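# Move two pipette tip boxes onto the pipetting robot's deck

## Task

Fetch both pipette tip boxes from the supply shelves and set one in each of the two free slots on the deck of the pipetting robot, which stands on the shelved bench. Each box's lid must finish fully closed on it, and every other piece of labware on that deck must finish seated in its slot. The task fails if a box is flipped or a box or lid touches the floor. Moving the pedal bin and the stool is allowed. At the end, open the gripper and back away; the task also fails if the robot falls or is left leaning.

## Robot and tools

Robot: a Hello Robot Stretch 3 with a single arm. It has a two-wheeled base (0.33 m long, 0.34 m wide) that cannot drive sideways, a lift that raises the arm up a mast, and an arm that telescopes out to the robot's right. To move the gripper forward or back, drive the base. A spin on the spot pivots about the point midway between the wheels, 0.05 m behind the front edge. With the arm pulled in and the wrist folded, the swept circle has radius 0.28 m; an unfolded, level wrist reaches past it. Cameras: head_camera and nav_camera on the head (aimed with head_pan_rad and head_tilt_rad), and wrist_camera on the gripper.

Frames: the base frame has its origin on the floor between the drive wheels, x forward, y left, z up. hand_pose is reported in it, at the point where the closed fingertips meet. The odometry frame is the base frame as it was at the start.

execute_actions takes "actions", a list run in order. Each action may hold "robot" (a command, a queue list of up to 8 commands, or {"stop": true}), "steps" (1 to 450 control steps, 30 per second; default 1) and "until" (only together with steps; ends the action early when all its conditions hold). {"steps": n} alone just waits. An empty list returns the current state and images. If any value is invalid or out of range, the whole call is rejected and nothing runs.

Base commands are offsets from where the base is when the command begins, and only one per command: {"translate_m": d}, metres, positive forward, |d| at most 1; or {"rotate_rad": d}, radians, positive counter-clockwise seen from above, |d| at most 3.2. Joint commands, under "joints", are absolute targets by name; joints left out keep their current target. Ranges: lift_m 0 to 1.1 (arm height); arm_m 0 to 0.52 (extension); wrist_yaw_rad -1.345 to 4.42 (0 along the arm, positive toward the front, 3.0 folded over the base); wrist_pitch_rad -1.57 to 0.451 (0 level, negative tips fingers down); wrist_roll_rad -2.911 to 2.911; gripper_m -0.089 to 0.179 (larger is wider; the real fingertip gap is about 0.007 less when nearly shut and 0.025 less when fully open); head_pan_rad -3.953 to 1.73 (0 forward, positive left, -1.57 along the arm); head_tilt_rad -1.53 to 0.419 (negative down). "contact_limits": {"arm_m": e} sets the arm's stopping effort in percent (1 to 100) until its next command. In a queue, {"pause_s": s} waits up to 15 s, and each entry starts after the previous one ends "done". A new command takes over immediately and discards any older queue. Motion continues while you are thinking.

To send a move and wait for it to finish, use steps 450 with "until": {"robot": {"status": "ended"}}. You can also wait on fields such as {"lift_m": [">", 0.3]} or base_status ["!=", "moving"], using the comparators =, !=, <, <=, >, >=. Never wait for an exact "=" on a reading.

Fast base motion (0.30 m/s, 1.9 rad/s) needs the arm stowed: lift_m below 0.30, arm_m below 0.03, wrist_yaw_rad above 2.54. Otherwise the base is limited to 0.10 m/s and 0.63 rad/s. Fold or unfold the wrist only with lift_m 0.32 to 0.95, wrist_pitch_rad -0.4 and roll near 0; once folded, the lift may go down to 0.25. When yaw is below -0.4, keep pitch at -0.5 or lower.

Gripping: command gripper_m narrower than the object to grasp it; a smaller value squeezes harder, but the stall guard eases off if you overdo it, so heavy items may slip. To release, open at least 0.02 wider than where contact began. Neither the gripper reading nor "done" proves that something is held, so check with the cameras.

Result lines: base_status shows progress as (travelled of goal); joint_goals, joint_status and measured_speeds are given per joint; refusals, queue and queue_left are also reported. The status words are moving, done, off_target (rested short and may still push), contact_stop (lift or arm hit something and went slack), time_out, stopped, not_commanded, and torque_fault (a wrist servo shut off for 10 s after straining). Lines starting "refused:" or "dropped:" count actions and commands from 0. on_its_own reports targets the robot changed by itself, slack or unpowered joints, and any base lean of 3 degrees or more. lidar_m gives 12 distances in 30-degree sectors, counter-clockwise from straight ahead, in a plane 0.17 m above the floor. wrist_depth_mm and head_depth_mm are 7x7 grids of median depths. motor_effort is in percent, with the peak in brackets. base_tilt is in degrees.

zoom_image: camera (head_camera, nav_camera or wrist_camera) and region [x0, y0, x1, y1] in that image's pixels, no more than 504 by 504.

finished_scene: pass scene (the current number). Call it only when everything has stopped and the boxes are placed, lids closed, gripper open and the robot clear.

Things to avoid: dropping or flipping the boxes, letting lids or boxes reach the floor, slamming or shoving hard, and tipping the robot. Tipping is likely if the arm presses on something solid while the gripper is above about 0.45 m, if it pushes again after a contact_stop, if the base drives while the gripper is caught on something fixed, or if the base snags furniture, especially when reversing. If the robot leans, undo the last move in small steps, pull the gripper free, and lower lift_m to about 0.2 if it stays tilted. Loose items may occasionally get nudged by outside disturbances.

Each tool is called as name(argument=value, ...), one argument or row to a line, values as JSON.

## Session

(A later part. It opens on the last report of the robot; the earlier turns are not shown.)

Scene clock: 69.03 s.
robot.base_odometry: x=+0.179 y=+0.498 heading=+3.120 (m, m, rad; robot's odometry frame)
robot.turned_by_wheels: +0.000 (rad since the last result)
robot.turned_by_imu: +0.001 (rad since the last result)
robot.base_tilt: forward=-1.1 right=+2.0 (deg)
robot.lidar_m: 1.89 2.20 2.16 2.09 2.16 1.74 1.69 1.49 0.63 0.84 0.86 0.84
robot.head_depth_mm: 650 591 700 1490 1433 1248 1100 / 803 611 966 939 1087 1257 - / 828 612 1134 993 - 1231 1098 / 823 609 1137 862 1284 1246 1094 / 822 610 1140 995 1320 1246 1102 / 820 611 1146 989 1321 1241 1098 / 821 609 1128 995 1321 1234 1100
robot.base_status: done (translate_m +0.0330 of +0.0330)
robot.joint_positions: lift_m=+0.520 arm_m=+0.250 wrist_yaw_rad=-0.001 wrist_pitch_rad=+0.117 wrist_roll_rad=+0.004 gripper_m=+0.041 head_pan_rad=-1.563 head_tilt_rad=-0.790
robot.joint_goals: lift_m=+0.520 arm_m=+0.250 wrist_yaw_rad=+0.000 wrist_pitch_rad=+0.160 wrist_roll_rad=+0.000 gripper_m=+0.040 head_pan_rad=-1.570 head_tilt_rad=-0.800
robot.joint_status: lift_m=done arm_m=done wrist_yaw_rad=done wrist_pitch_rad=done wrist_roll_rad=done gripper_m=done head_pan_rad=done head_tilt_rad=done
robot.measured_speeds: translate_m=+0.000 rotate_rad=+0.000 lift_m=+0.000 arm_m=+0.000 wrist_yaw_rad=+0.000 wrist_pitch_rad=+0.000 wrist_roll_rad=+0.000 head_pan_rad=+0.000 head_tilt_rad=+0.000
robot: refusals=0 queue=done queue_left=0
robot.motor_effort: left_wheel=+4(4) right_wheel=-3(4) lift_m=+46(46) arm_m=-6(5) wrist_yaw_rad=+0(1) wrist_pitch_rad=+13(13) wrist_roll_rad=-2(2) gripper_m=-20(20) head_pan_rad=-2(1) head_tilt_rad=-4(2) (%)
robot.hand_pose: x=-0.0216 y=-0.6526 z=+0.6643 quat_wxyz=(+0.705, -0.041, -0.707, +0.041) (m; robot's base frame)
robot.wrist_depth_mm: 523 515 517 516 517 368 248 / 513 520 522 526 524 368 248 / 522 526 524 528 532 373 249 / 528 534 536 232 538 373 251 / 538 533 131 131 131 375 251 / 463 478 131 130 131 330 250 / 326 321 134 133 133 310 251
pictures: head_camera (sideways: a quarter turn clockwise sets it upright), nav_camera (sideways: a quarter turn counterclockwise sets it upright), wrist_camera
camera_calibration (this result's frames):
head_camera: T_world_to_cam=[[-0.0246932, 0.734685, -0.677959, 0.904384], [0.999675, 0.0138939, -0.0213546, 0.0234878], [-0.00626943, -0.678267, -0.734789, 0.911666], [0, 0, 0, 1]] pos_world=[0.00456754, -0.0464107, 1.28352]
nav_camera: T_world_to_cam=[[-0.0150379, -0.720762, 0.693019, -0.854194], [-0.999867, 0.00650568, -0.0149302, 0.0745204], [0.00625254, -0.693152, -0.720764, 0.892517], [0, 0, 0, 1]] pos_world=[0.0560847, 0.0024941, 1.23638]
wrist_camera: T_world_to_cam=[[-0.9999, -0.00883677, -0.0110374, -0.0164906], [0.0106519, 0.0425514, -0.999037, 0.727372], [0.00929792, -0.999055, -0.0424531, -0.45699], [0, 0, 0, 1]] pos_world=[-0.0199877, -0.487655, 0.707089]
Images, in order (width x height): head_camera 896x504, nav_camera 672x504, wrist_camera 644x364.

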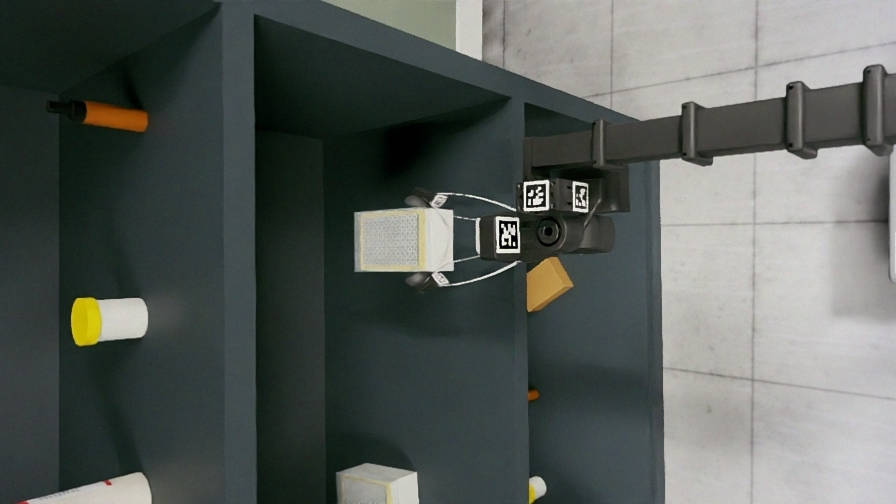

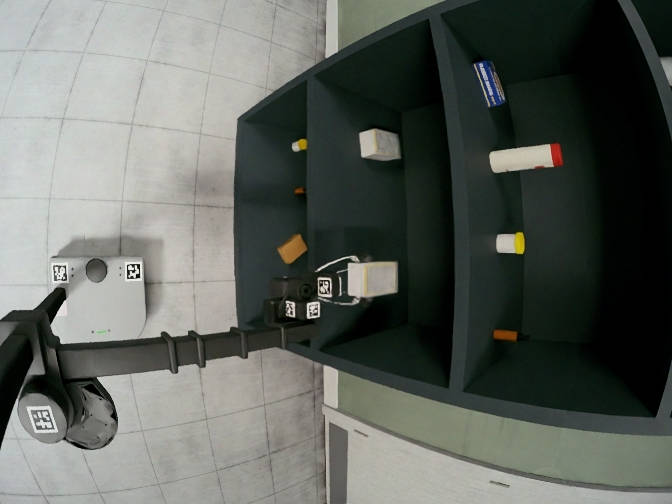

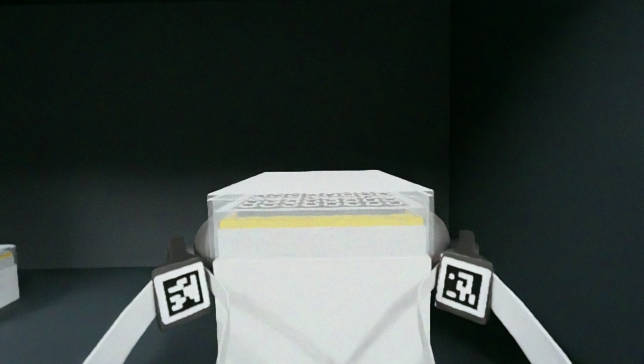

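execute_actions(
  actions=[
    {"robot": [{"joints": {"arm_m": 0.0}}, {"base": {"rotate_rad": 0.455}}, {"base": {"translate_m": 1.0}, "joints": {"lift_m": 0.90, "head_tilt_rad": -0.6}}, {"base": {"translate_m": 0.455}}, {"base": {"rotate_rad": 1.115}}], "steps": 450, "until": {"robot": {"status": "ended"}}},
    {"steps": 450, "until": {"robot": {"status": "ended"}}},
  ],
)

Scene clock: 95.43 s.
robot.base_odometry: x=-1.142 y=-0.113 heading=-1.594 (m, m, rad; robot's odometry frame)
robot.turned_by_wheels: +1.570 (rad since the last result)
robot.turned_by_imu: +1.586 (rad since the last result)
robot.base_tilt: forward=-1.0 right=+1.9 (deg)
robot.lidar_m: 2.03 1.54 2.06 2.98 1.98 1.39 1.74 0.88 1.28 0.77 0.81 0.93
robot.head_depth_mm: 1065 1148 746 677 1633 - - / 1067 1148 777 678 1646 - - / 1059 1161 808 413 - - - / 1076 1158 802 409 - 1304 1146 / 1077 1158 803 697 1537 1358 1156 / 1070 1163 825 688 1119 1328 1159 / 1077 1183 832 686 1581 1347 1161
robot.base_status: done (rotate_rad +1.1149 of +1.1150)
robot.joint_positions: lift_m=+0.900 arm_m=+0.000 wrist_yaw_rad=-0.001 wrist_pitch_rad=+0.117 wrist_roll_rad=+0.004 gripper_m=+0.041 head_pan_rad=-1.563 head_tilt_rad=-0.606
robot.joint_goals: lift_m=+0.900 arm_m=+0.000 wrist_yaw_rad=+0.000 wrist_pitch_rad=+0.160 wrist_roll_rad=+0.000 gripper_m=+0.040 head_pan_rad=-1.570 head_tilt_rad=-0.600
robot.joint_status: lift_m=done arm_m=done wrist_yaw_rad=done wrist_pitch_rad=done wrist_roll_rad=done gripper_m=done head_pan_rad=done head_tilt_rad=done
robot.measured_speeds: translate_m=+0.000 rotate_rad=+0.000 lift_m=+0.000 arm_m=+0.000 wrist_yaw_rad=+0.000 wrist_pitch_rad=+0.000 wrist_roll_rad=+0.000 head_pan_rad=+0.000 head_tilt_rad=+0.000
robot: refusals=0 queue=done queue_left=0
robot.motor_effort: left_wheel=-2(7) right_wheel=+4(9) lift_m=+46(48) arm_m=-6(8) wrist_yaw_rad=+0(0) wrist_pitch_rad=+13(13) wrist_roll_rad=-2(2) gripper_m=-21(21) head_pan_rad=-1(2) head_tilt_rad=+2(15) (%)
robot.hand_pose: x=-0.0216 y=-0.4026 z=+1.0445 quat_wxyz=(+0.705, -0.041, -0.707, +0.041) (m; robot's base frame)
robot.wrist_depth_mm: - - 743 634 629 628 609 / 876 - - - - - 841 / - - - - - - 644 / - - - 233 - - 640 / 818 785 131 130 131 612 602 / 461 479 131 131 131 405 399 / 328 325 134 133 133 311 309
pictures: head_camera (sideways: a quarter turn clockwise sets it upright), nav_camera (sideways: a quarter turn counterclockwise sets it upright), wrist_camera
camera_calibration (this result's frames):
head_camera: T_world_to_cam=[[-0.0236651, 0.597796, -0.801299, 1.06513], [0.999706, 0.00986314, -0.0221665, 0.0245499], [-0.00534772, -0.801588, -0.597853, 0.733544], [0, 0, 0, 1]] pos_world=[0.00458657, -0.0489718, 1.29258]
nav_camera: T_world_to_cam=[[-0.0160849, -0.581351, 0.813494, -1.01121], [-0.999845, 0.00353149, -0.0172458, 0.0775388], [0.00715301, -0.813645, -0.581317, 0.711124], [0, 0, 0, 1]] pos_world=[0.0561749, -0.00954131, 1.23734]
wrist_camera: T_world_to_cam=[[-0.999899, -0.00896457, -0.0110348, -0.0101085], [0.0106506, 0.0418309, -0.999068, 1.09629], [0.00941781, -0.999084, -0.0417312, -0.191844], [0, 0, 0, 1]] pos_world=[-0.019977, -0.237618, 1.08715]
Images, in order (width x height): head_camera 896x504, nav_camera 672x504, wrist_camera 644x364.

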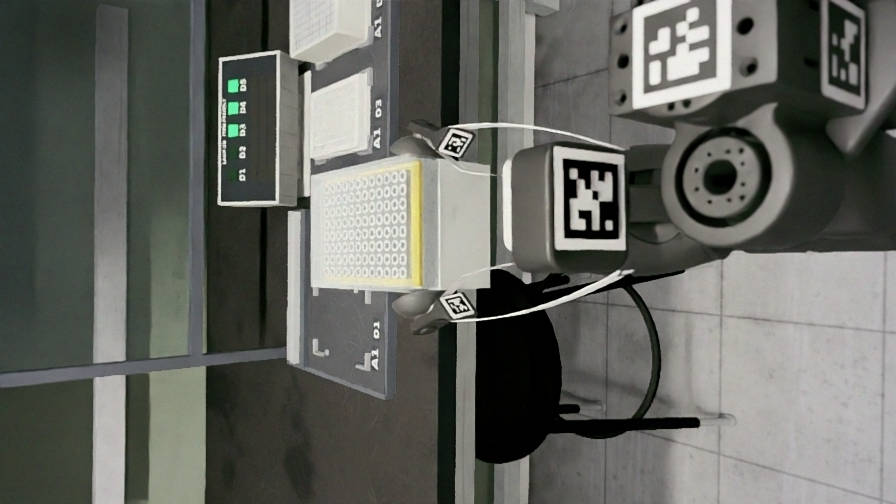

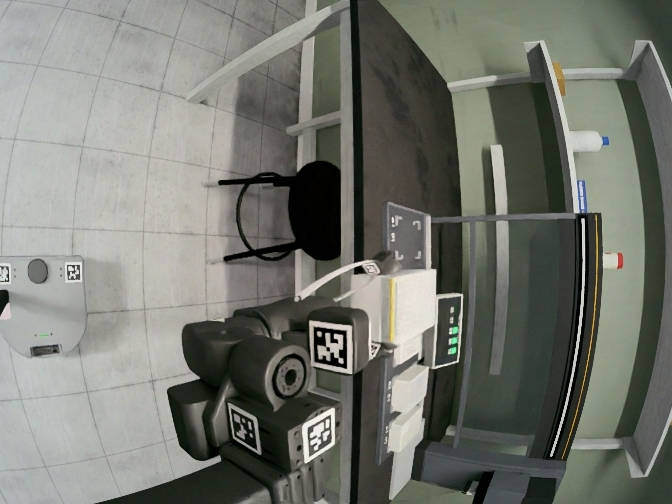

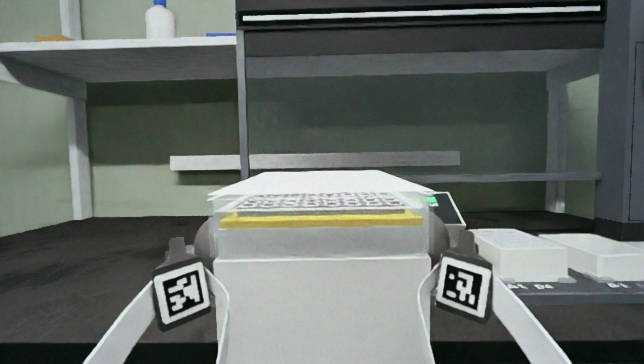

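execute_actions(
  actions=[
    {"robot": [{"base": {"rotate_rad": -0.033}, "joints": {"arm_m": 0.262, "lift_m": 0.88}}, {"base": {"translate_m": 0.008}}], "steps": 450, "until": {"robot": {"status": "ended"}}},
  ],
)

zoom_image(
  camera="head_camera",
  region=[200, 130, 440, 350],
)

Scene clock: 108.57 s.
robot.base_odometry: x=-1.143 y=-0.121 heading=-1.627 (m, m, rad; robot's odometry frame)
robot.turned_by_wheels: -0.033 (rad since the last result)
robot.turned_by_imu: -0.032 (rad since the last result)
robot.base_tilt: forward=-1.1 right=+2.0 (deg)
robot.lidar_m: 2.02 1.53 1.99 2.98 1.99 1.39 1.75 0.89 1.28 0.77 0.81 0.93
robot.head_depth_mm: 1082 1165 754 - - 1330 1161 / 1079 1158 818 - 1632 1363 1167 / 1073 1158 817 - 1623 1360 1161 / 1067 1158 633 693 1611 1366 1161 / 1065 1157 804 676 1506 1360 1163 / 1069 1146 827 676 1503 1367 1162 / 1066 1172 827 687 1546 1352 1163
robot.base_status: done (translate_m +0.0080 of +0.0080)
robot.joint_positions: lift_m=+0.880 arm_m=+0.262 wrist_yaw_rad=+0.000 wrist_pitch_rad=+0.118 wrist_roll_rad=+0.004 gripper_m=+0.041 head_pan_rad=-1.563 head_tilt_rad=-0.606
robot.joint_goals: lift_m=+0.880 arm_m=+0.262 wrist_yaw_rad=+0.000 wrist_pitch_rad=+0.160 wrist_roll_rad=+0.000 gripper_m=+0.040 head_pan_rad=-1.570 head_tilt_rad=-0.600
robot.joint_status: lift_m=done arm_m=done wrist_yaw_rad=done wrist_pitch_rad=done wrist_roll_rad=done gripper_m=done head_pan_rad=done head_tilt_rad=done
robot.measured_speeds: translate_m=+0.000 rotate_rad=+0.000 lift_m=+0.000 arm_m=+0.000 wrist_yaw_rad=+0.000 wrist_pitch_rad=+0.000 wrist_roll_rad=+0.000 head_pan_rad=+0.000 head_tilt_rad=+0.000
robot: refusals=0 queue=done queue_left=0
robot.motor_effort: left_wheel=+2(6) right_wheel=-1(5) lift_m=+32(46) arm_m=+5(1) wrist_yaw_rad=+0(0) wrist_pitch_rad=+13(13) wrist_roll_rad=-2(2) gripper_m=-20(20) head_pan_rad=-2(1) head_tilt_rad=+2(2) (%)
robot.hand_pose: x=-0.0215 y=-0.6639 z=+1.0250 quat_wxyz=(+0.705, -0.041, -0.707, +0.041) (m; robot's base frame)
robot.wrist_depth_mm: 658 628 684 688 704 705 698 / 784 782 785 778 796 792 795 / 785 802 792 788 786 793 791 / 798 793 732 232 788 800 801 / 712 697 131 130 131 351 619 / 413 424 131 131 131 341 266 / 289 263 134 133 134 230 233
pictures: head_camera (sideways: a quarter turn clockwise sets it upright), nav_camera (sideways: a quarter turn counterclockwise sets it upright), wrist_camera
camera_calibration (this result's frames):
head_camera: T_world_to_cam=[[-0.0236647, 0.597714, -0.80136, 1.06521], [0.999706, 0.00986112, -0.0221668, 0.0245502], [-0.00534707, -0.801649, -0.597771, 0.733438], [0, 0, 0, 1]] pos_world=[0.00458659, -0.0489727, 1.29259]
nav_camera: T_world_to_cam=[[-0.0160854, -0.581268, 0.813553, -1.01129], [-0.999845, 0.00352949, -0.0172469, 0.0775402], [0.00715364, -0.813705, -0.581234, 0.711016], [0, 0, 0, 1]] pos_world=[0.0561749, -0.00954789, 1.23734]
wrist_camera: T_world_to_cam=[[-0.999896, -0.00923975, -0.0110337, -0.0127791], [0.010639, 0.041731, -0.999072, 1.08773], [0.00969162, -0.999086, -0.0416284, -0.453847], [0, 0, 0, 1]] pos_world=[-0.0199516, -0.498943, 1.06769]
Images, in order (width x height): head_camera 896x504, nav_camera 672x504, wrist_camera 644x364.

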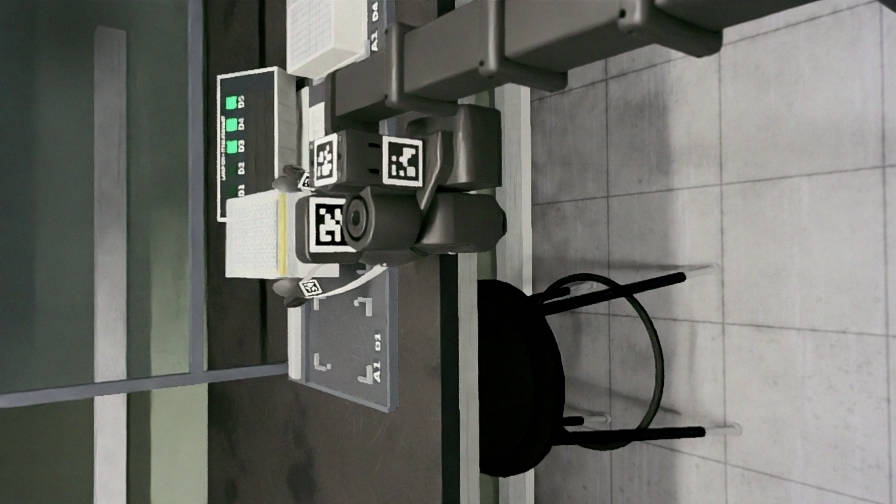

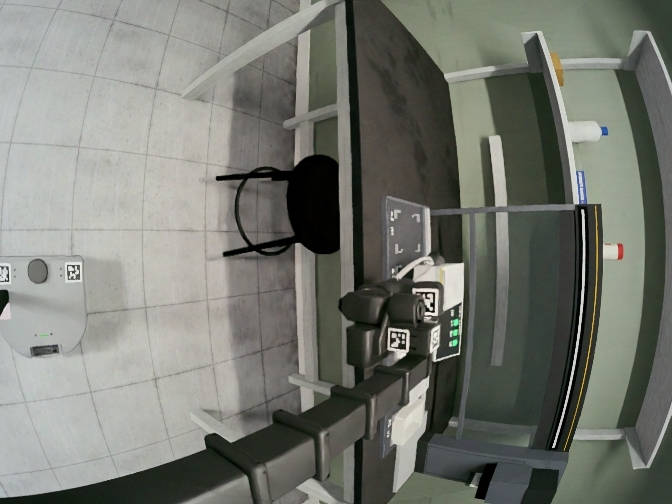

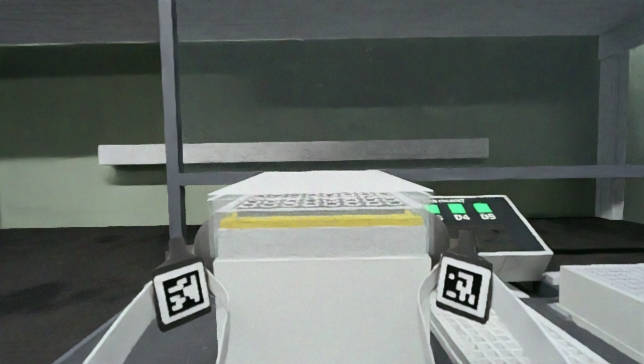

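Region (200, 130, 440, 350) of head_camera's 896x504 image, scaled by 2.100, with more detail than that image has; it fills the top 462 rows of this view, and the rest is white.

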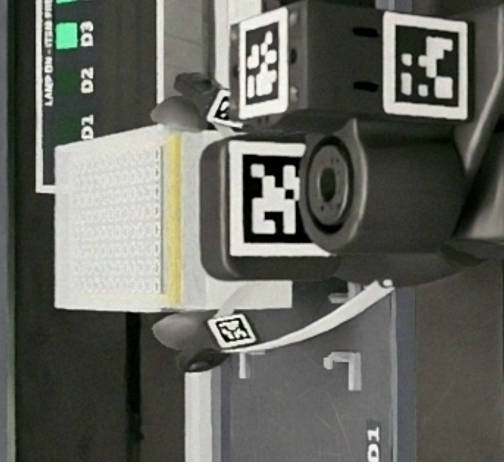

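execute_actions(
  actions=[
    {"robot": {"base": {"translate_m": -0.006}, "joints": {"lift_m": 0.855}}, "steps": 450, "until": {"robot": {"status": "ended"}}},
  ],
)

zoom_image(
  camera="head_camera",
  region=[220, 150, 420, 340],
)

Scene clock: 115.13 s.
robot.base_odometry: x=-1.142 y=-0.115 heading=-1.627 (m, m, rad; robot's odometry frame)
robot.turned_by_wheels: +0.000 (rad since the last result)
robot.turned_by_imu: +0.001 (rad since the last result)
robot.base_tilt: forward=-1.0 right=+1.9 (deg)
robot.lidar_m: 2.03 1.53 1.99 3.00 1.97 1.39 1.75 0.88 1.28 0.77 0.81 0.93
robot.head_depth_mm: 1080 1163 721 683 - - 1141 / 1074 1162 815 - 1591 1366 1164 / 1068 1165 795 - 1637 1357 1159 / 1072 1155 658 679 1634 1367 1164 / 1074 1154 800 677 1498 1367 1162 / 1063 1149 830 675 1511 1361 1160 / 1065 1168 829 691 1549 1335 1160
robot.base_status: done (translate_m -0.0060 of -0.0060)
robot.joint_positions: lift_m=+0.855 arm_m=+0.262 wrist_yaw_rad=+0.000 wrist_pitch_rad=+0.118 wrist_roll_rad=+0.004 gripper_m=+0.041 head_pan_rad=-1.563 head_tilt_rad=-0.606
robot.joint_goals: lift_m=+0.855 arm_m=+0.262 wrist_yaw_rad=+0.000 wrist_pitch_rad=+0.160 wrist_roll_rad=+0.000 gripper_m=+0.040 head_pan_rad=-1.570 head_tilt_rad=-0.600
robot.joint_status: lift_m=done arm_m=done wrist_yaw_rad=done wrist_pitch_rad=done wrist_roll_rad=done gripper_m=done head_pan_rad=done head_tilt_rad=done
robot.measured_speeds: translate_m=+0.000 rotate_rad=+0.000 lift_m=+0.000 arm_m=+0.000 wrist_yaw_rad=+0.000 wrist_pitch_rad=+0.000 wrist_roll_rad=+0.000 head_pan_rad=+0.000 head_tilt_rad=+0.000
robot: refusals=0 queue=done queue_left=0
robot.motor_effort: left_wheel=+2(3) right_wheel=-2(6) lift_m=+32(32) arm_m=+4(5) wrist_yaw_rad=+0(0) wrist_pitch_rad=+13(13) wrist_roll_rad=-2(2) gripper_m=-20(20) head_pan_rad=-2(2) head_tilt_rad=+3(4) (%)
robot.hand_pose: x=-0.0215 y=-0.6639 z=+1.0001 quat_wxyz=(+0.705, -0.041, -0.707, +0.041) (m; robot's base frame)
robot.wrist_depth_mm: 702 726 743 739 753 774 721 / 782 786 786 787 791 791 779 / 784 787 796 783 743 784 772 / 803 807 799 232 393 803 799 / 599 577 131 131 131 335 522 / 341 329 131 131 131 285 245 / 218 216 134 133 133 186 187
pictures: head_camera (sideways: a quarter turn clockwise sets it upright), nav_camera (sideways: a quarter turn counterclockwise sets it upright), wrist_camera
camera_calibration (this result's frames):
head_camera: T_world_to_cam=[[-0.0236647, 0.597714, -0.80136, 1.06521], [0.999706, 0.00986124, -0.0221668, 0.0245502], [-0.00534698, -0.801649, -0.597771, 0.733438], [0, 0, 0, 1]] pos_world=[0.0045866, -0.0489727, 1.29259]
nav_camera: T_world_to_cam=[[-0.0160853, -0.581268, 0.813553, -1.01129], [-0.999845, 0.00352937, -0.0172469, 0.0775402], [0.00715374, -0.813705, -0.581234, 0.711016], [0, 0, 0, 1]] pos_world=[0.0561749, -0.00954788, 1.23734]
wrist_camera: T_world_to_cam=[[-0.999896, -0.00923968, -0.0110338, -0.0130547], [0.0106391, 0.0417256, -0.999072, 1.06277], [0.0096915, -0.999086, -0.0416229, -0.454896], [0, 0, 0, 1]] pos_world=[-0.0199517, -0.498945, 1.0427]
Images, in order (width x height): head_camera 896x504, nav_camera 672x504, wrist_camera 644x364.

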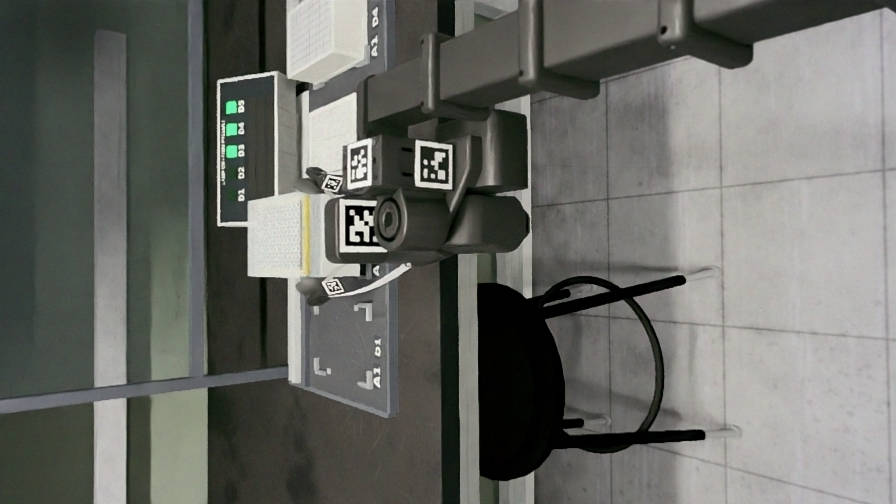

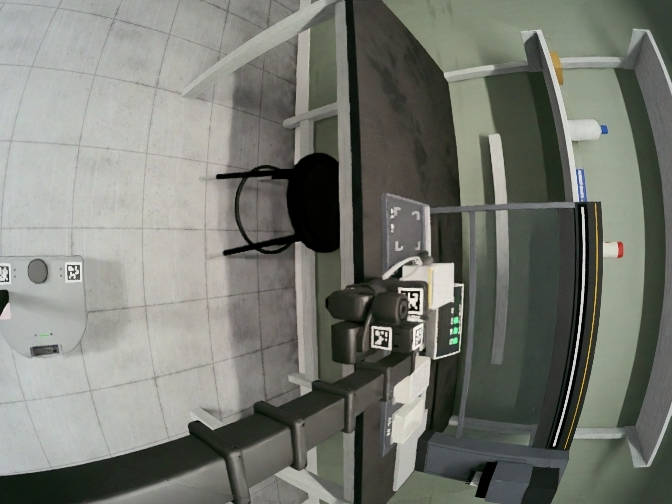

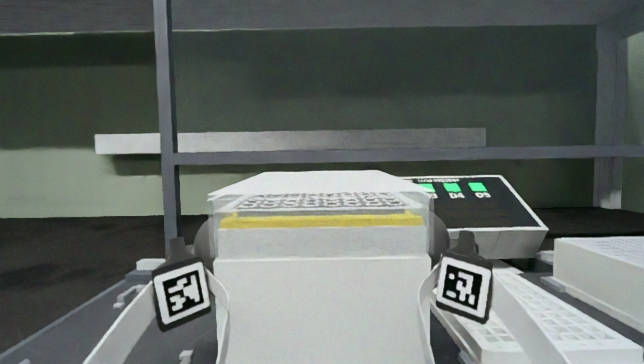

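Region (220, 150, 420, 340) of head_camera's 896x504 image, scaled by 2.520, with more detail than that image has; it fills the top 479 rows of this view, and the rest is white.

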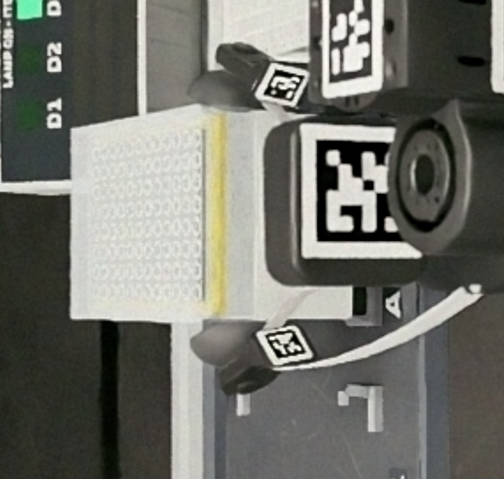

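zoom_image(
  camera="wrist_camera",
  region=[424, 224, 644, 364],
)

zoom_image(
  camera="wrist_camera",
  region=[0, 224, 220, 364],
)

Region (424, 224, 644, 364) of wrist_camera's 644x364 image, scaled by 2.291; it fills the top 321 rows of this view, and the rest is white.

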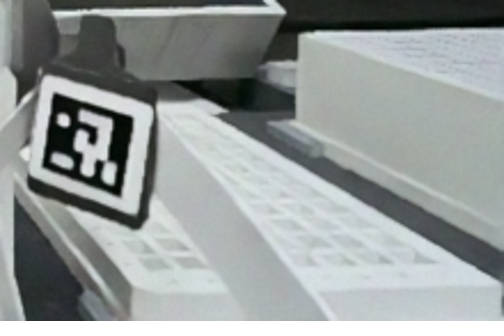

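Region (0, 224, 220, 364) of wrist_camera's 644x364 image, scaled by 2.291; it fills the top 321 rows of this view, and the rest is white.

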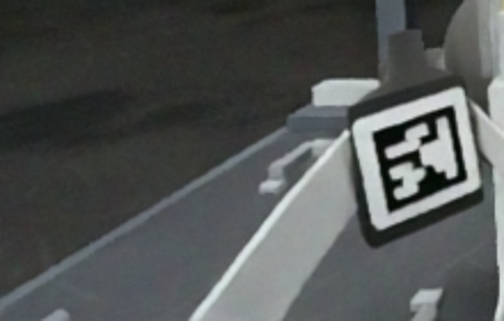

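execute_actions(
  actions=[
    {"robot": [{"joints": {"arm_m": 0.296}}, {"joints": {"lift_m": 0.835}}], "steps": 450, "until": {"robot": {"status": "ended"}}},
  ],
)

zoom_image(
  camera="head_camera",
  region=[220, 150, 420, 340],
)

Scene clock: 127.73 s.
robot.base_odometry: x=-1.142 y=-0.115 heading=-1.627 (m, m, rad; robot's odometry frame)
robot.turned_by_wheels: +0.000 (rad since the last result)
robot.turned_by_imu: +0.001 (rad since the last result)
robot.base_tilt: forward=-0.9 right=+2.0 (deg)
robot.lidar_m: 2.03 1.54 1.99 2.99 1.98 1.39 1.74 0.88 1.29 0.77 0.81 0.93
robot.head_depth_mm: 1078 1162 721 684 - - 1138 / 1078 1166 798 - 1628 1358 1160 / 1070 1154 819 - 1626 1366 1164 / 1074 1156 706 678 1614 1353 1165 / 1064 1155 804 676 1508 1351 1158 / 1067 1159 826 677 1509 1359 1159 / 1063 1170 829 687 1550 1330 1156
robot.base_status: done (translate_m -0.0060 of -0.0060)
robot.joint_positions: lift_m=+0.835 arm_m=+0.296 wrist_yaw_rad=+0.000 wrist_pitch_rad=+0.118 wrist_roll_rad=+0.004 gripper_m=+0.041 head_pan_rad=-1.563 head_tilt_rad=-0.606
robot.joint_goals: lift_m=+0.835 arm_m=+0.296 wrist_yaw_rad=+0.000 wrist_pitch_rad=+0.160 wrist_roll_rad=+0.000 gripper_m=+0.040 head_pan_rad=-1.570 head_tilt_rad=-0.600
robot.joint_status: lift_m=done arm_m=done wrist_yaw_rad=done wrist_pitch_rad=done wrist_roll_rad=done gripper_m=done head_pan_rad=done head_tilt_rad=done
robot.measured_speeds: translate_m=+0.000 rotate_rad=+0.000 lift_m=+0.000 arm_m=+0.000 wrist_yaw_rad=+0.000 wrist_pitch_rad=+0.000 wrist_roll_rad=+0.000 head_pan_rad=+0.000 head_tilt_rad=+0.000
robot: refusals=0 queue=done queue_left=0
robot.motor_effort: left_wheel=+2(2) right_wheel=+0(2) lift_m=+32(31) arm_m=+4(6) wrist_yaw_rad=+0(0) wrist_pitch_rad=+13(13) wrist_roll_rad=-2(2) gripper_m=-21(20) head_pan_rad=-1(2) head_tilt_rad=+3(3) (%)
robot.hand_pose: x=-0.0215 y=-0.6979 z=+0.9800 quat_wxyz=(+0.705, -0.041, -0.707, +0.041) (m; robot's base frame)
robot.wrist_depth_mm: 749 737 755 756 753 750 732 / 753 750 760 759 765 764 745 / 769 714 754 751 711 764 743 / 779 779 776 232 335 334 774 / 509 432 131 131 131 300 258 / 291 266 130 130 130 206 215 / 180 179 134 133 133 159 148
pictures: head_camera (sideways: a quarter turn clockwise sets it upright), nav_camera (sideways: a quarter turn counterclockwise sets it upright), wrist_camera
camera_calibration (this result's frames):
head_camera: T_world_to_cam=[[-0.0236647, 0.597714, -0.80136, 1.06521], [0.999706, 0.00986125, -0.0221668, 0.0245502], [-0.00534698, -0.801649, -0.597771, 0.733438], [0, 0, 0, 1]] pos_world=[0.0045866, -0.0489727, 1.29259]
nav_camera: T_world_to_cam=[[-0.0160853, -0.581268, 0.813553, -1.01129], [-0.999845, 0.00352937, -0.0172469, 0.0775402], [0.00715374, -0.813705, -0.581235, 0.711016], [0, 0, 0, 1]] pos_world=[0.0561749, -0.00954787, 1.23734]
wrist_camera: T_world_to_cam=[[-0.999896, -0.00923988, -0.0110337, -0.0135899], [0.0106391, 0.0417244, -0.999073, 1.04419], [0.00969169, -0.999086, -0.0416218, -0.4897], [0, 0, 0, 1]] pos_world=[-0.0199516, -0.532947, 1.02269]
Images, in order (width x height): head_camera 896x504, nav_camera 672x504, wrist_camera 644x364.

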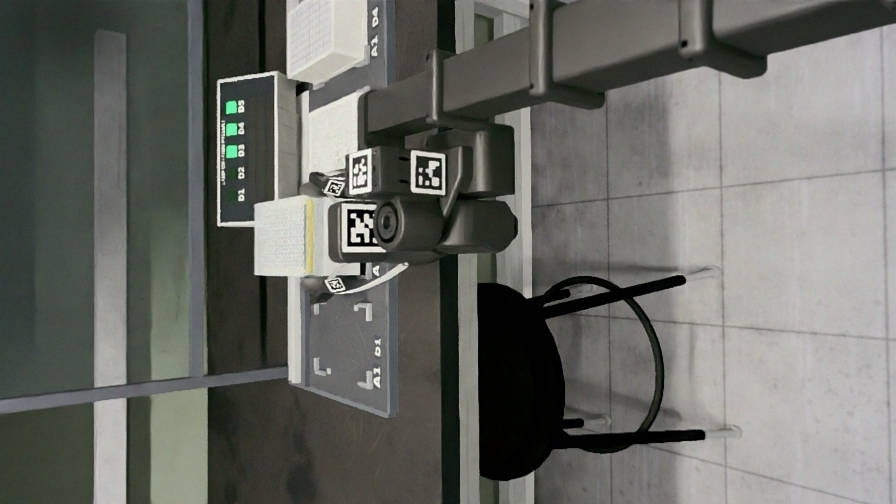

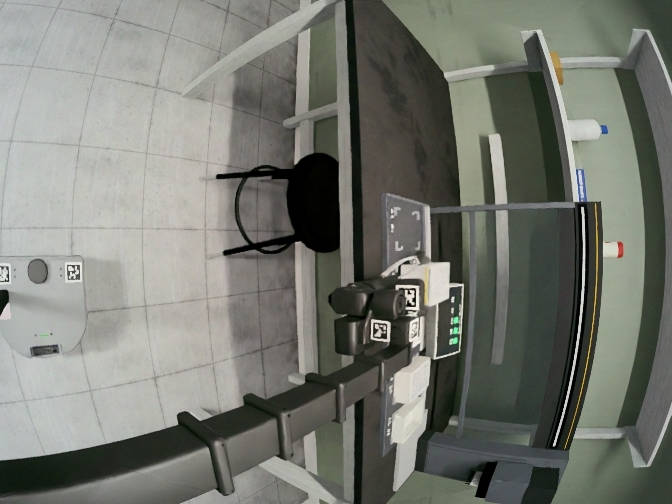

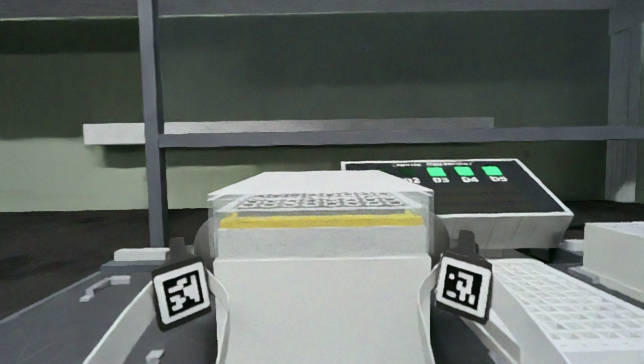

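Region (220, 150, 420, 340) of head_camera's 896x504 image, scaled by 2.520, with more detail than that image has; it fills the top 479 rows of this view, and the rest is white.

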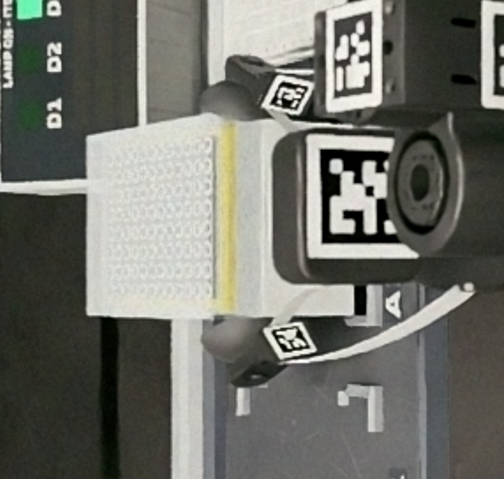

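execute_actions(
  actions=[
    {"robot": [{"joints": {"arm_m": 0.298}}, {"joints": {"lift_m": 0.823}}], "steps": 450, "until": {"robot": {"status": "ended"}}},
  ],
)

zoom_image(
  camera="head_camera",
  region=[220, 150, 420, 340],
)

Scene clock: 131.70 s.
robot.base_odometry: x=-1.142 y=-0.115 heading=-1.627 (m, m, rad; robot's odometry frame)
robot.turned_by_wheels: +0.000 (rad since the last result)
robot.turned_by_imu: +0.000 (rad since the last result)
robot.base_tilt: forward=-1.0 right=+1.8 (deg)
robot.lidar_m: 2.03 1.53 1.99 2.98 1.97 1.39 1.75 0.88 0.92 0.77 0.81 0.93
robot.head_depth_mm: 1084 1170 727 687 - - 1139 / 1077 1162 809 - 1627 1358 1163 / 1077 1156 819 - 1632 1358 1172 / 1074 1165 702 681 1623 1360 1165 / 1068 1163 806 680 1510 1355 1159 / 1066 1155 834 675 1513 1363 1165 / 1070 1171 831 687 1545 1324 1158
robot.base_status: done (translate_m -0.0060 of -0.0060)
robot.joint_positions: lift_m=+0.829 arm_m=+0.298 wrist_yaw_rad=+0.001 wrist_pitch_rad=+0.146 wrist_roll_rad=+0.004 gripper_m=+0.041 head_pan_rad=-1.563 head_tilt_rad=-0.605
robot.joint_goals: lift_m=+0.829 arm_m=+0.298 wrist_yaw_rad=+0.000 wrist_pitch_rad=+0.160 wrist_roll_rad=+0.000 gripper_m=+0.040 head_pan_rad=-1.570 head_tilt_rad=-0.600
robot.joint_status: lift_m=contact_stop arm_m=done wrist_yaw_rad=done wrist_pitch_rad=done wrist_roll_rad=done gripper_m=done head_pan_rad=done head_tilt_rad=done
robot.measured_speeds: translate_m=+0.000 rotate_rad=+0.000 lift_m=-0.001 arm_m=+0.000 wrist_yaw_rad=+0.040 wrist_pitch_rad=+0.096 wrist_roll_rad=+0.000 head_pan_rad=+0.000 head_tilt_rad=+0.000
robot: refusals=0 queue=dropped queue_left=0
robot.on_its_own: lift_m is slack since a contact_stop, until your next command for it (your +0.823 is given up)
robot.motor_effort: left_wheel=+0(0) right_wheel=+1(1) lift_m=+29(33) arm_m=+6(7) wrist_yaw_rad=-2(2) wrist_pitch_rad=+2(12) wrist_roll_rad=-2(2) gripper_m=-21(20) head_pan_rad=-2(2) head_tilt_rad=+3(4) (%)
robot.hand_pose: x=-0.0211 y=-0.6995 z=+0.9810 quat_wxyz=(+0.704, -0.051, -0.706, +0.052) (m; robot's base frame)
robot.wrist_depth_mm: 719 713 735 740 755 759 713 / 760 754 766 757 770 766 761 / 758 721 767 771 732 761 744 / 776 770 779 224 350 347 781 / 592 494 131 131 131 301 301 / 314 281 130 130 131 221 225 / 189 187 134 133 134 162 151
pictures: head_camera (sideways: a quarter turn clockwise sets it upright), nav_camera (sideways: a quarter turn counterclockwise sets it upright), wrist_camera
camera_calibration (this result's frames):
head_camera: T_world_to_cam=[[-0.0236622, 0.59759, -0.801452, 1.06533], [0.999706, 0.00985508, -0.0221671, 0.0245507], [-0.00534849, -0.801741, -0.597647, 0.733277], [0, 0, 0, 1]] pos_world=[0.00458647, -0.0489742, 1.2926]
nav_camera: T_world_to_cam=[[-0.0160878, -0.581142, 0.813643, -1.01141], [-0.999845, 0.00352945, -0.0172486, 0.0775425], [0.00715218, -0.813794, -0.581109, 0.710852], [0, 0, 0, 1]] pos_world=[0.056175, -0.00955798, 1.23735]
wrist_camera: T_world_to_cam=[[-0.999882, -0.0109634, -0.0107531, -0.0147119], [0.0106109, 0.0129502, -0.99986, 1.02589], [0.0111011, -0.999856, -0.0128323, -0.520018], [0, 0, 0, 1]] pos_world=[-0.019823, -0.53339, 1.01892]
Images, in order (width x height): head_camera 896x504, nav_camera 672x504, wrist_camera 644x364.

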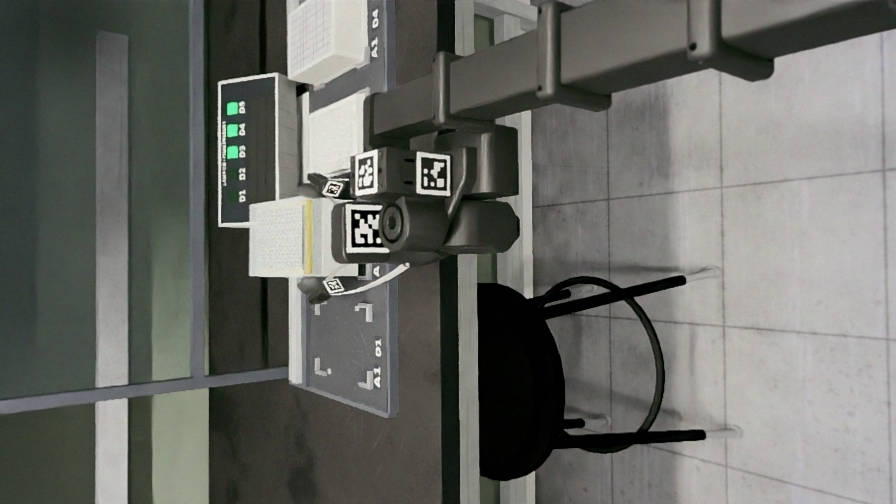

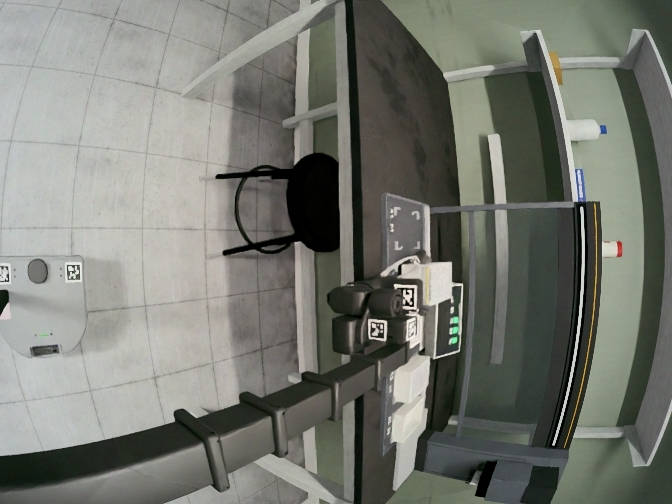

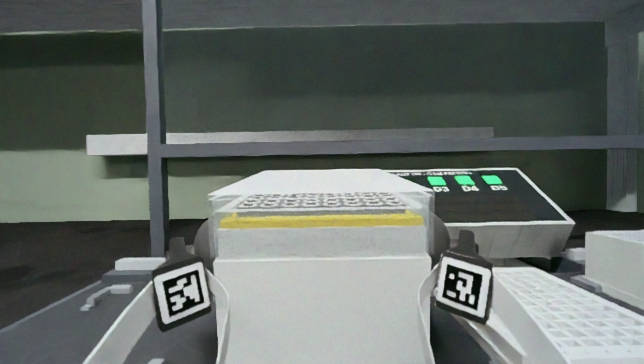

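Region (220, 150, 420, 340) of head_camera's 896x504 image, scaled by 2.520, with more detail than that image has; it fills the top 479 rows of this view, and the rest is white.

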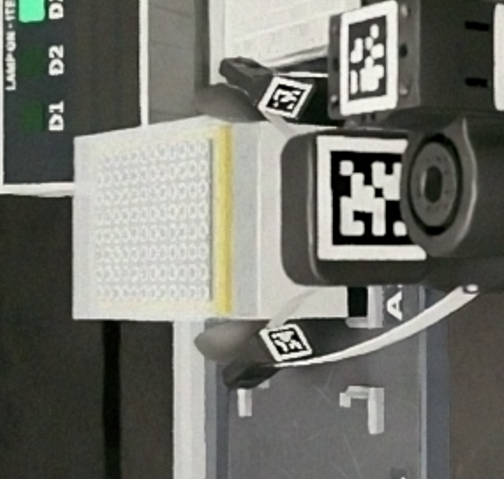

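execute_actions(
  actions=[
    {"robot": {"joints": {"lift_m": 0.85}}, "steps": 60, "until": {"robot": {"status": "ended"}}},
    {"robot": {"joints": {"wrist_pitch_rad": 0.05}}, "steps": 60, "until": {"robot": {"status": "ended"}}},
  ],
)

Scene clock: 144.47 s.
robot.base_odometry: x=-1.142 y=-0.115 heading=-1.627 (m, m, rad; robot's odometry frame)
robot.turned_by_wheels: +0.000 (rad since the last result)
robot.turned_by_imu: +0.000 (rad since the last result)
robot.base_tilt: forward=-1.0 right=+1.9 (deg)
robot.lidar_m: 2.03 1.53 1.99 2.98 1.98 1.39 1.75 0.88 0.92 0.77 0.81 0.93
robot.head_depth_mm: 1079 1159 722 684 - - 1137 / 1075 1165 818 - 1601 1367 1163 / 1069 1160 817 - 1615 1362 1167 / 1070 1165 735 686 1608 1368 1162 / 1067 1147 805 676 1507 1362 1160 / 1068 1150 827 675 1499 1364 1162 / 1065 1175 826 687 1545 1318 1157
robot.base_status: done (translate_m -0.0060 of -0.0060)
robot.joint_positions: lift_m=+0.850 arm_m=+0.298 wrist_yaw_rad=+0.001 wrist_pitch_rad=+0.024 wrist_roll_rad=+0.004 gripper_m=+0.041 head_pan_rad=-1.563 head_tilt_rad=-0.605
robot.joint_goals: lift_m=+0.850 arm_m=+0.298 wrist_yaw_rad=+0.000 wrist_pitch_rad=+0.050 wrist_roll_rad=+0.000 gripper_m=+0.040 head_pan_rad=-1.570 head_tilt_rad=-0.600
robot.joint_status: lift_m=done arm_m=done wrist_yaw_rad=done wrist_pitch_rad=done wrist_roll_rad=done gripper_m=done head_pan_rad=done head_tilt_rad=done
robot.measured_speeds: translate_m=+0.000 rotate_rad=+0.000 lift_m=+0.000 arm_m=+0.000 wrist_yaw_rad=+0.000 wrist_pitch_rad=+0.000 wrist_roll_rad=+0.000 head_pan_rad=+0.000 head_tilt_rad=+0.000
robot: refusals=0 queue=done queue_left=0
robot.motor_effort: left_wheel=+1(0) right_wheel=-1(1) lift_m=+47(48) arm_m=+4(10) wrist_yaw_rad=-1(2) wrist_pitch_rad=+7(11) wrist_roll_rad=-2(2) gripper_m=-20(20) head_pan_rad=-2(2) head_tilt_rad=+3(3) (%)
robot.hand_pose: x=-0.0211 y=-0.6994 z=+0.9706 quat_wxyz=(+0.706, -0.008, -0.708, +0.009) (m; robot's base frame)
robot.wrist_depth_mm: 716 717 721 721 718 713 722 / 731 737 733 733 735 732 732 / 757 750 757 746 353 355 754 / 766 615 718 218 297 295 627 / 373 333 131 130 130 301 245 / 219 226 131 131 131 180 179 / 163 160 134 133 134 150 138
pictures: head_camera (sideways: a quarter turn clockwise sets it upright), nav_camera (sideways: a quarter turn counterclockwise sets it upright), wrist_camera
camera_calibration (this result's frames):
head_camera: T_world_to_cam=[[-0.0236635, 0.59755, -0.801482, 1.06537], [0.999706, 0.00985672, -0.0221673, 0.0245509], [-0.00534607, -0.801771, -0.597608, 0.733225], [0, 0, 0, 1]] pos_world=[0.00458661, -0.0489746, 1.2926]
nav_camera: T_world_to_cam=[[-0.0160865, -0.581102, 0.813672, -1.01145], [-0.999845, 0.00352585, -0.0172492, 0.0775432], [0.00715463, -0.813823, -0.581068, 0.7108], [0, 0, 0, 1]] pos_world=[0.056175, -0.00956106, 1.23735]
wrist_camera: T_world_to_cam=[[-0.999884, -0.00966494, -0.0117942, -0.012883], [0.0103887, 0.134408, -0.990872, 1.09166], [0.011162, -0.990879, -0.134292, -0.395855], [0, 0, 0, 1]] pos_world=[-0.019804, -0.539096, 1.02838]
Images, in order (width x height): head_camera 896x504, nav_camera 672x504, wrist_camera 644x364.

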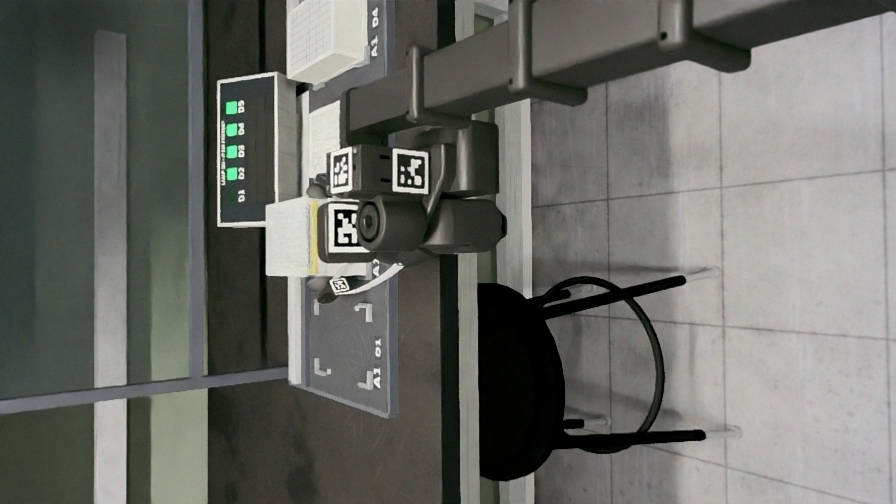

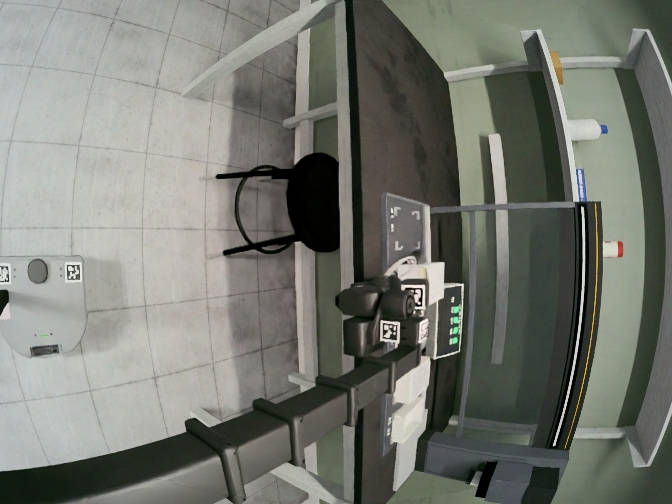

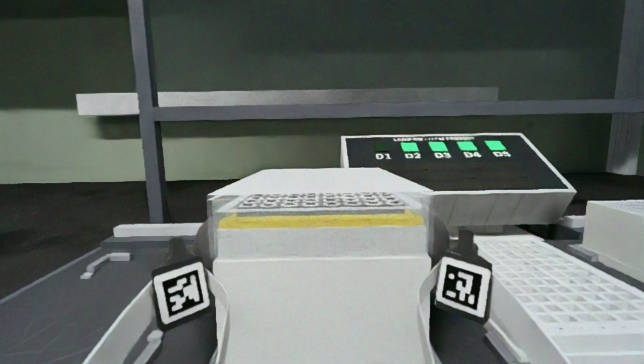

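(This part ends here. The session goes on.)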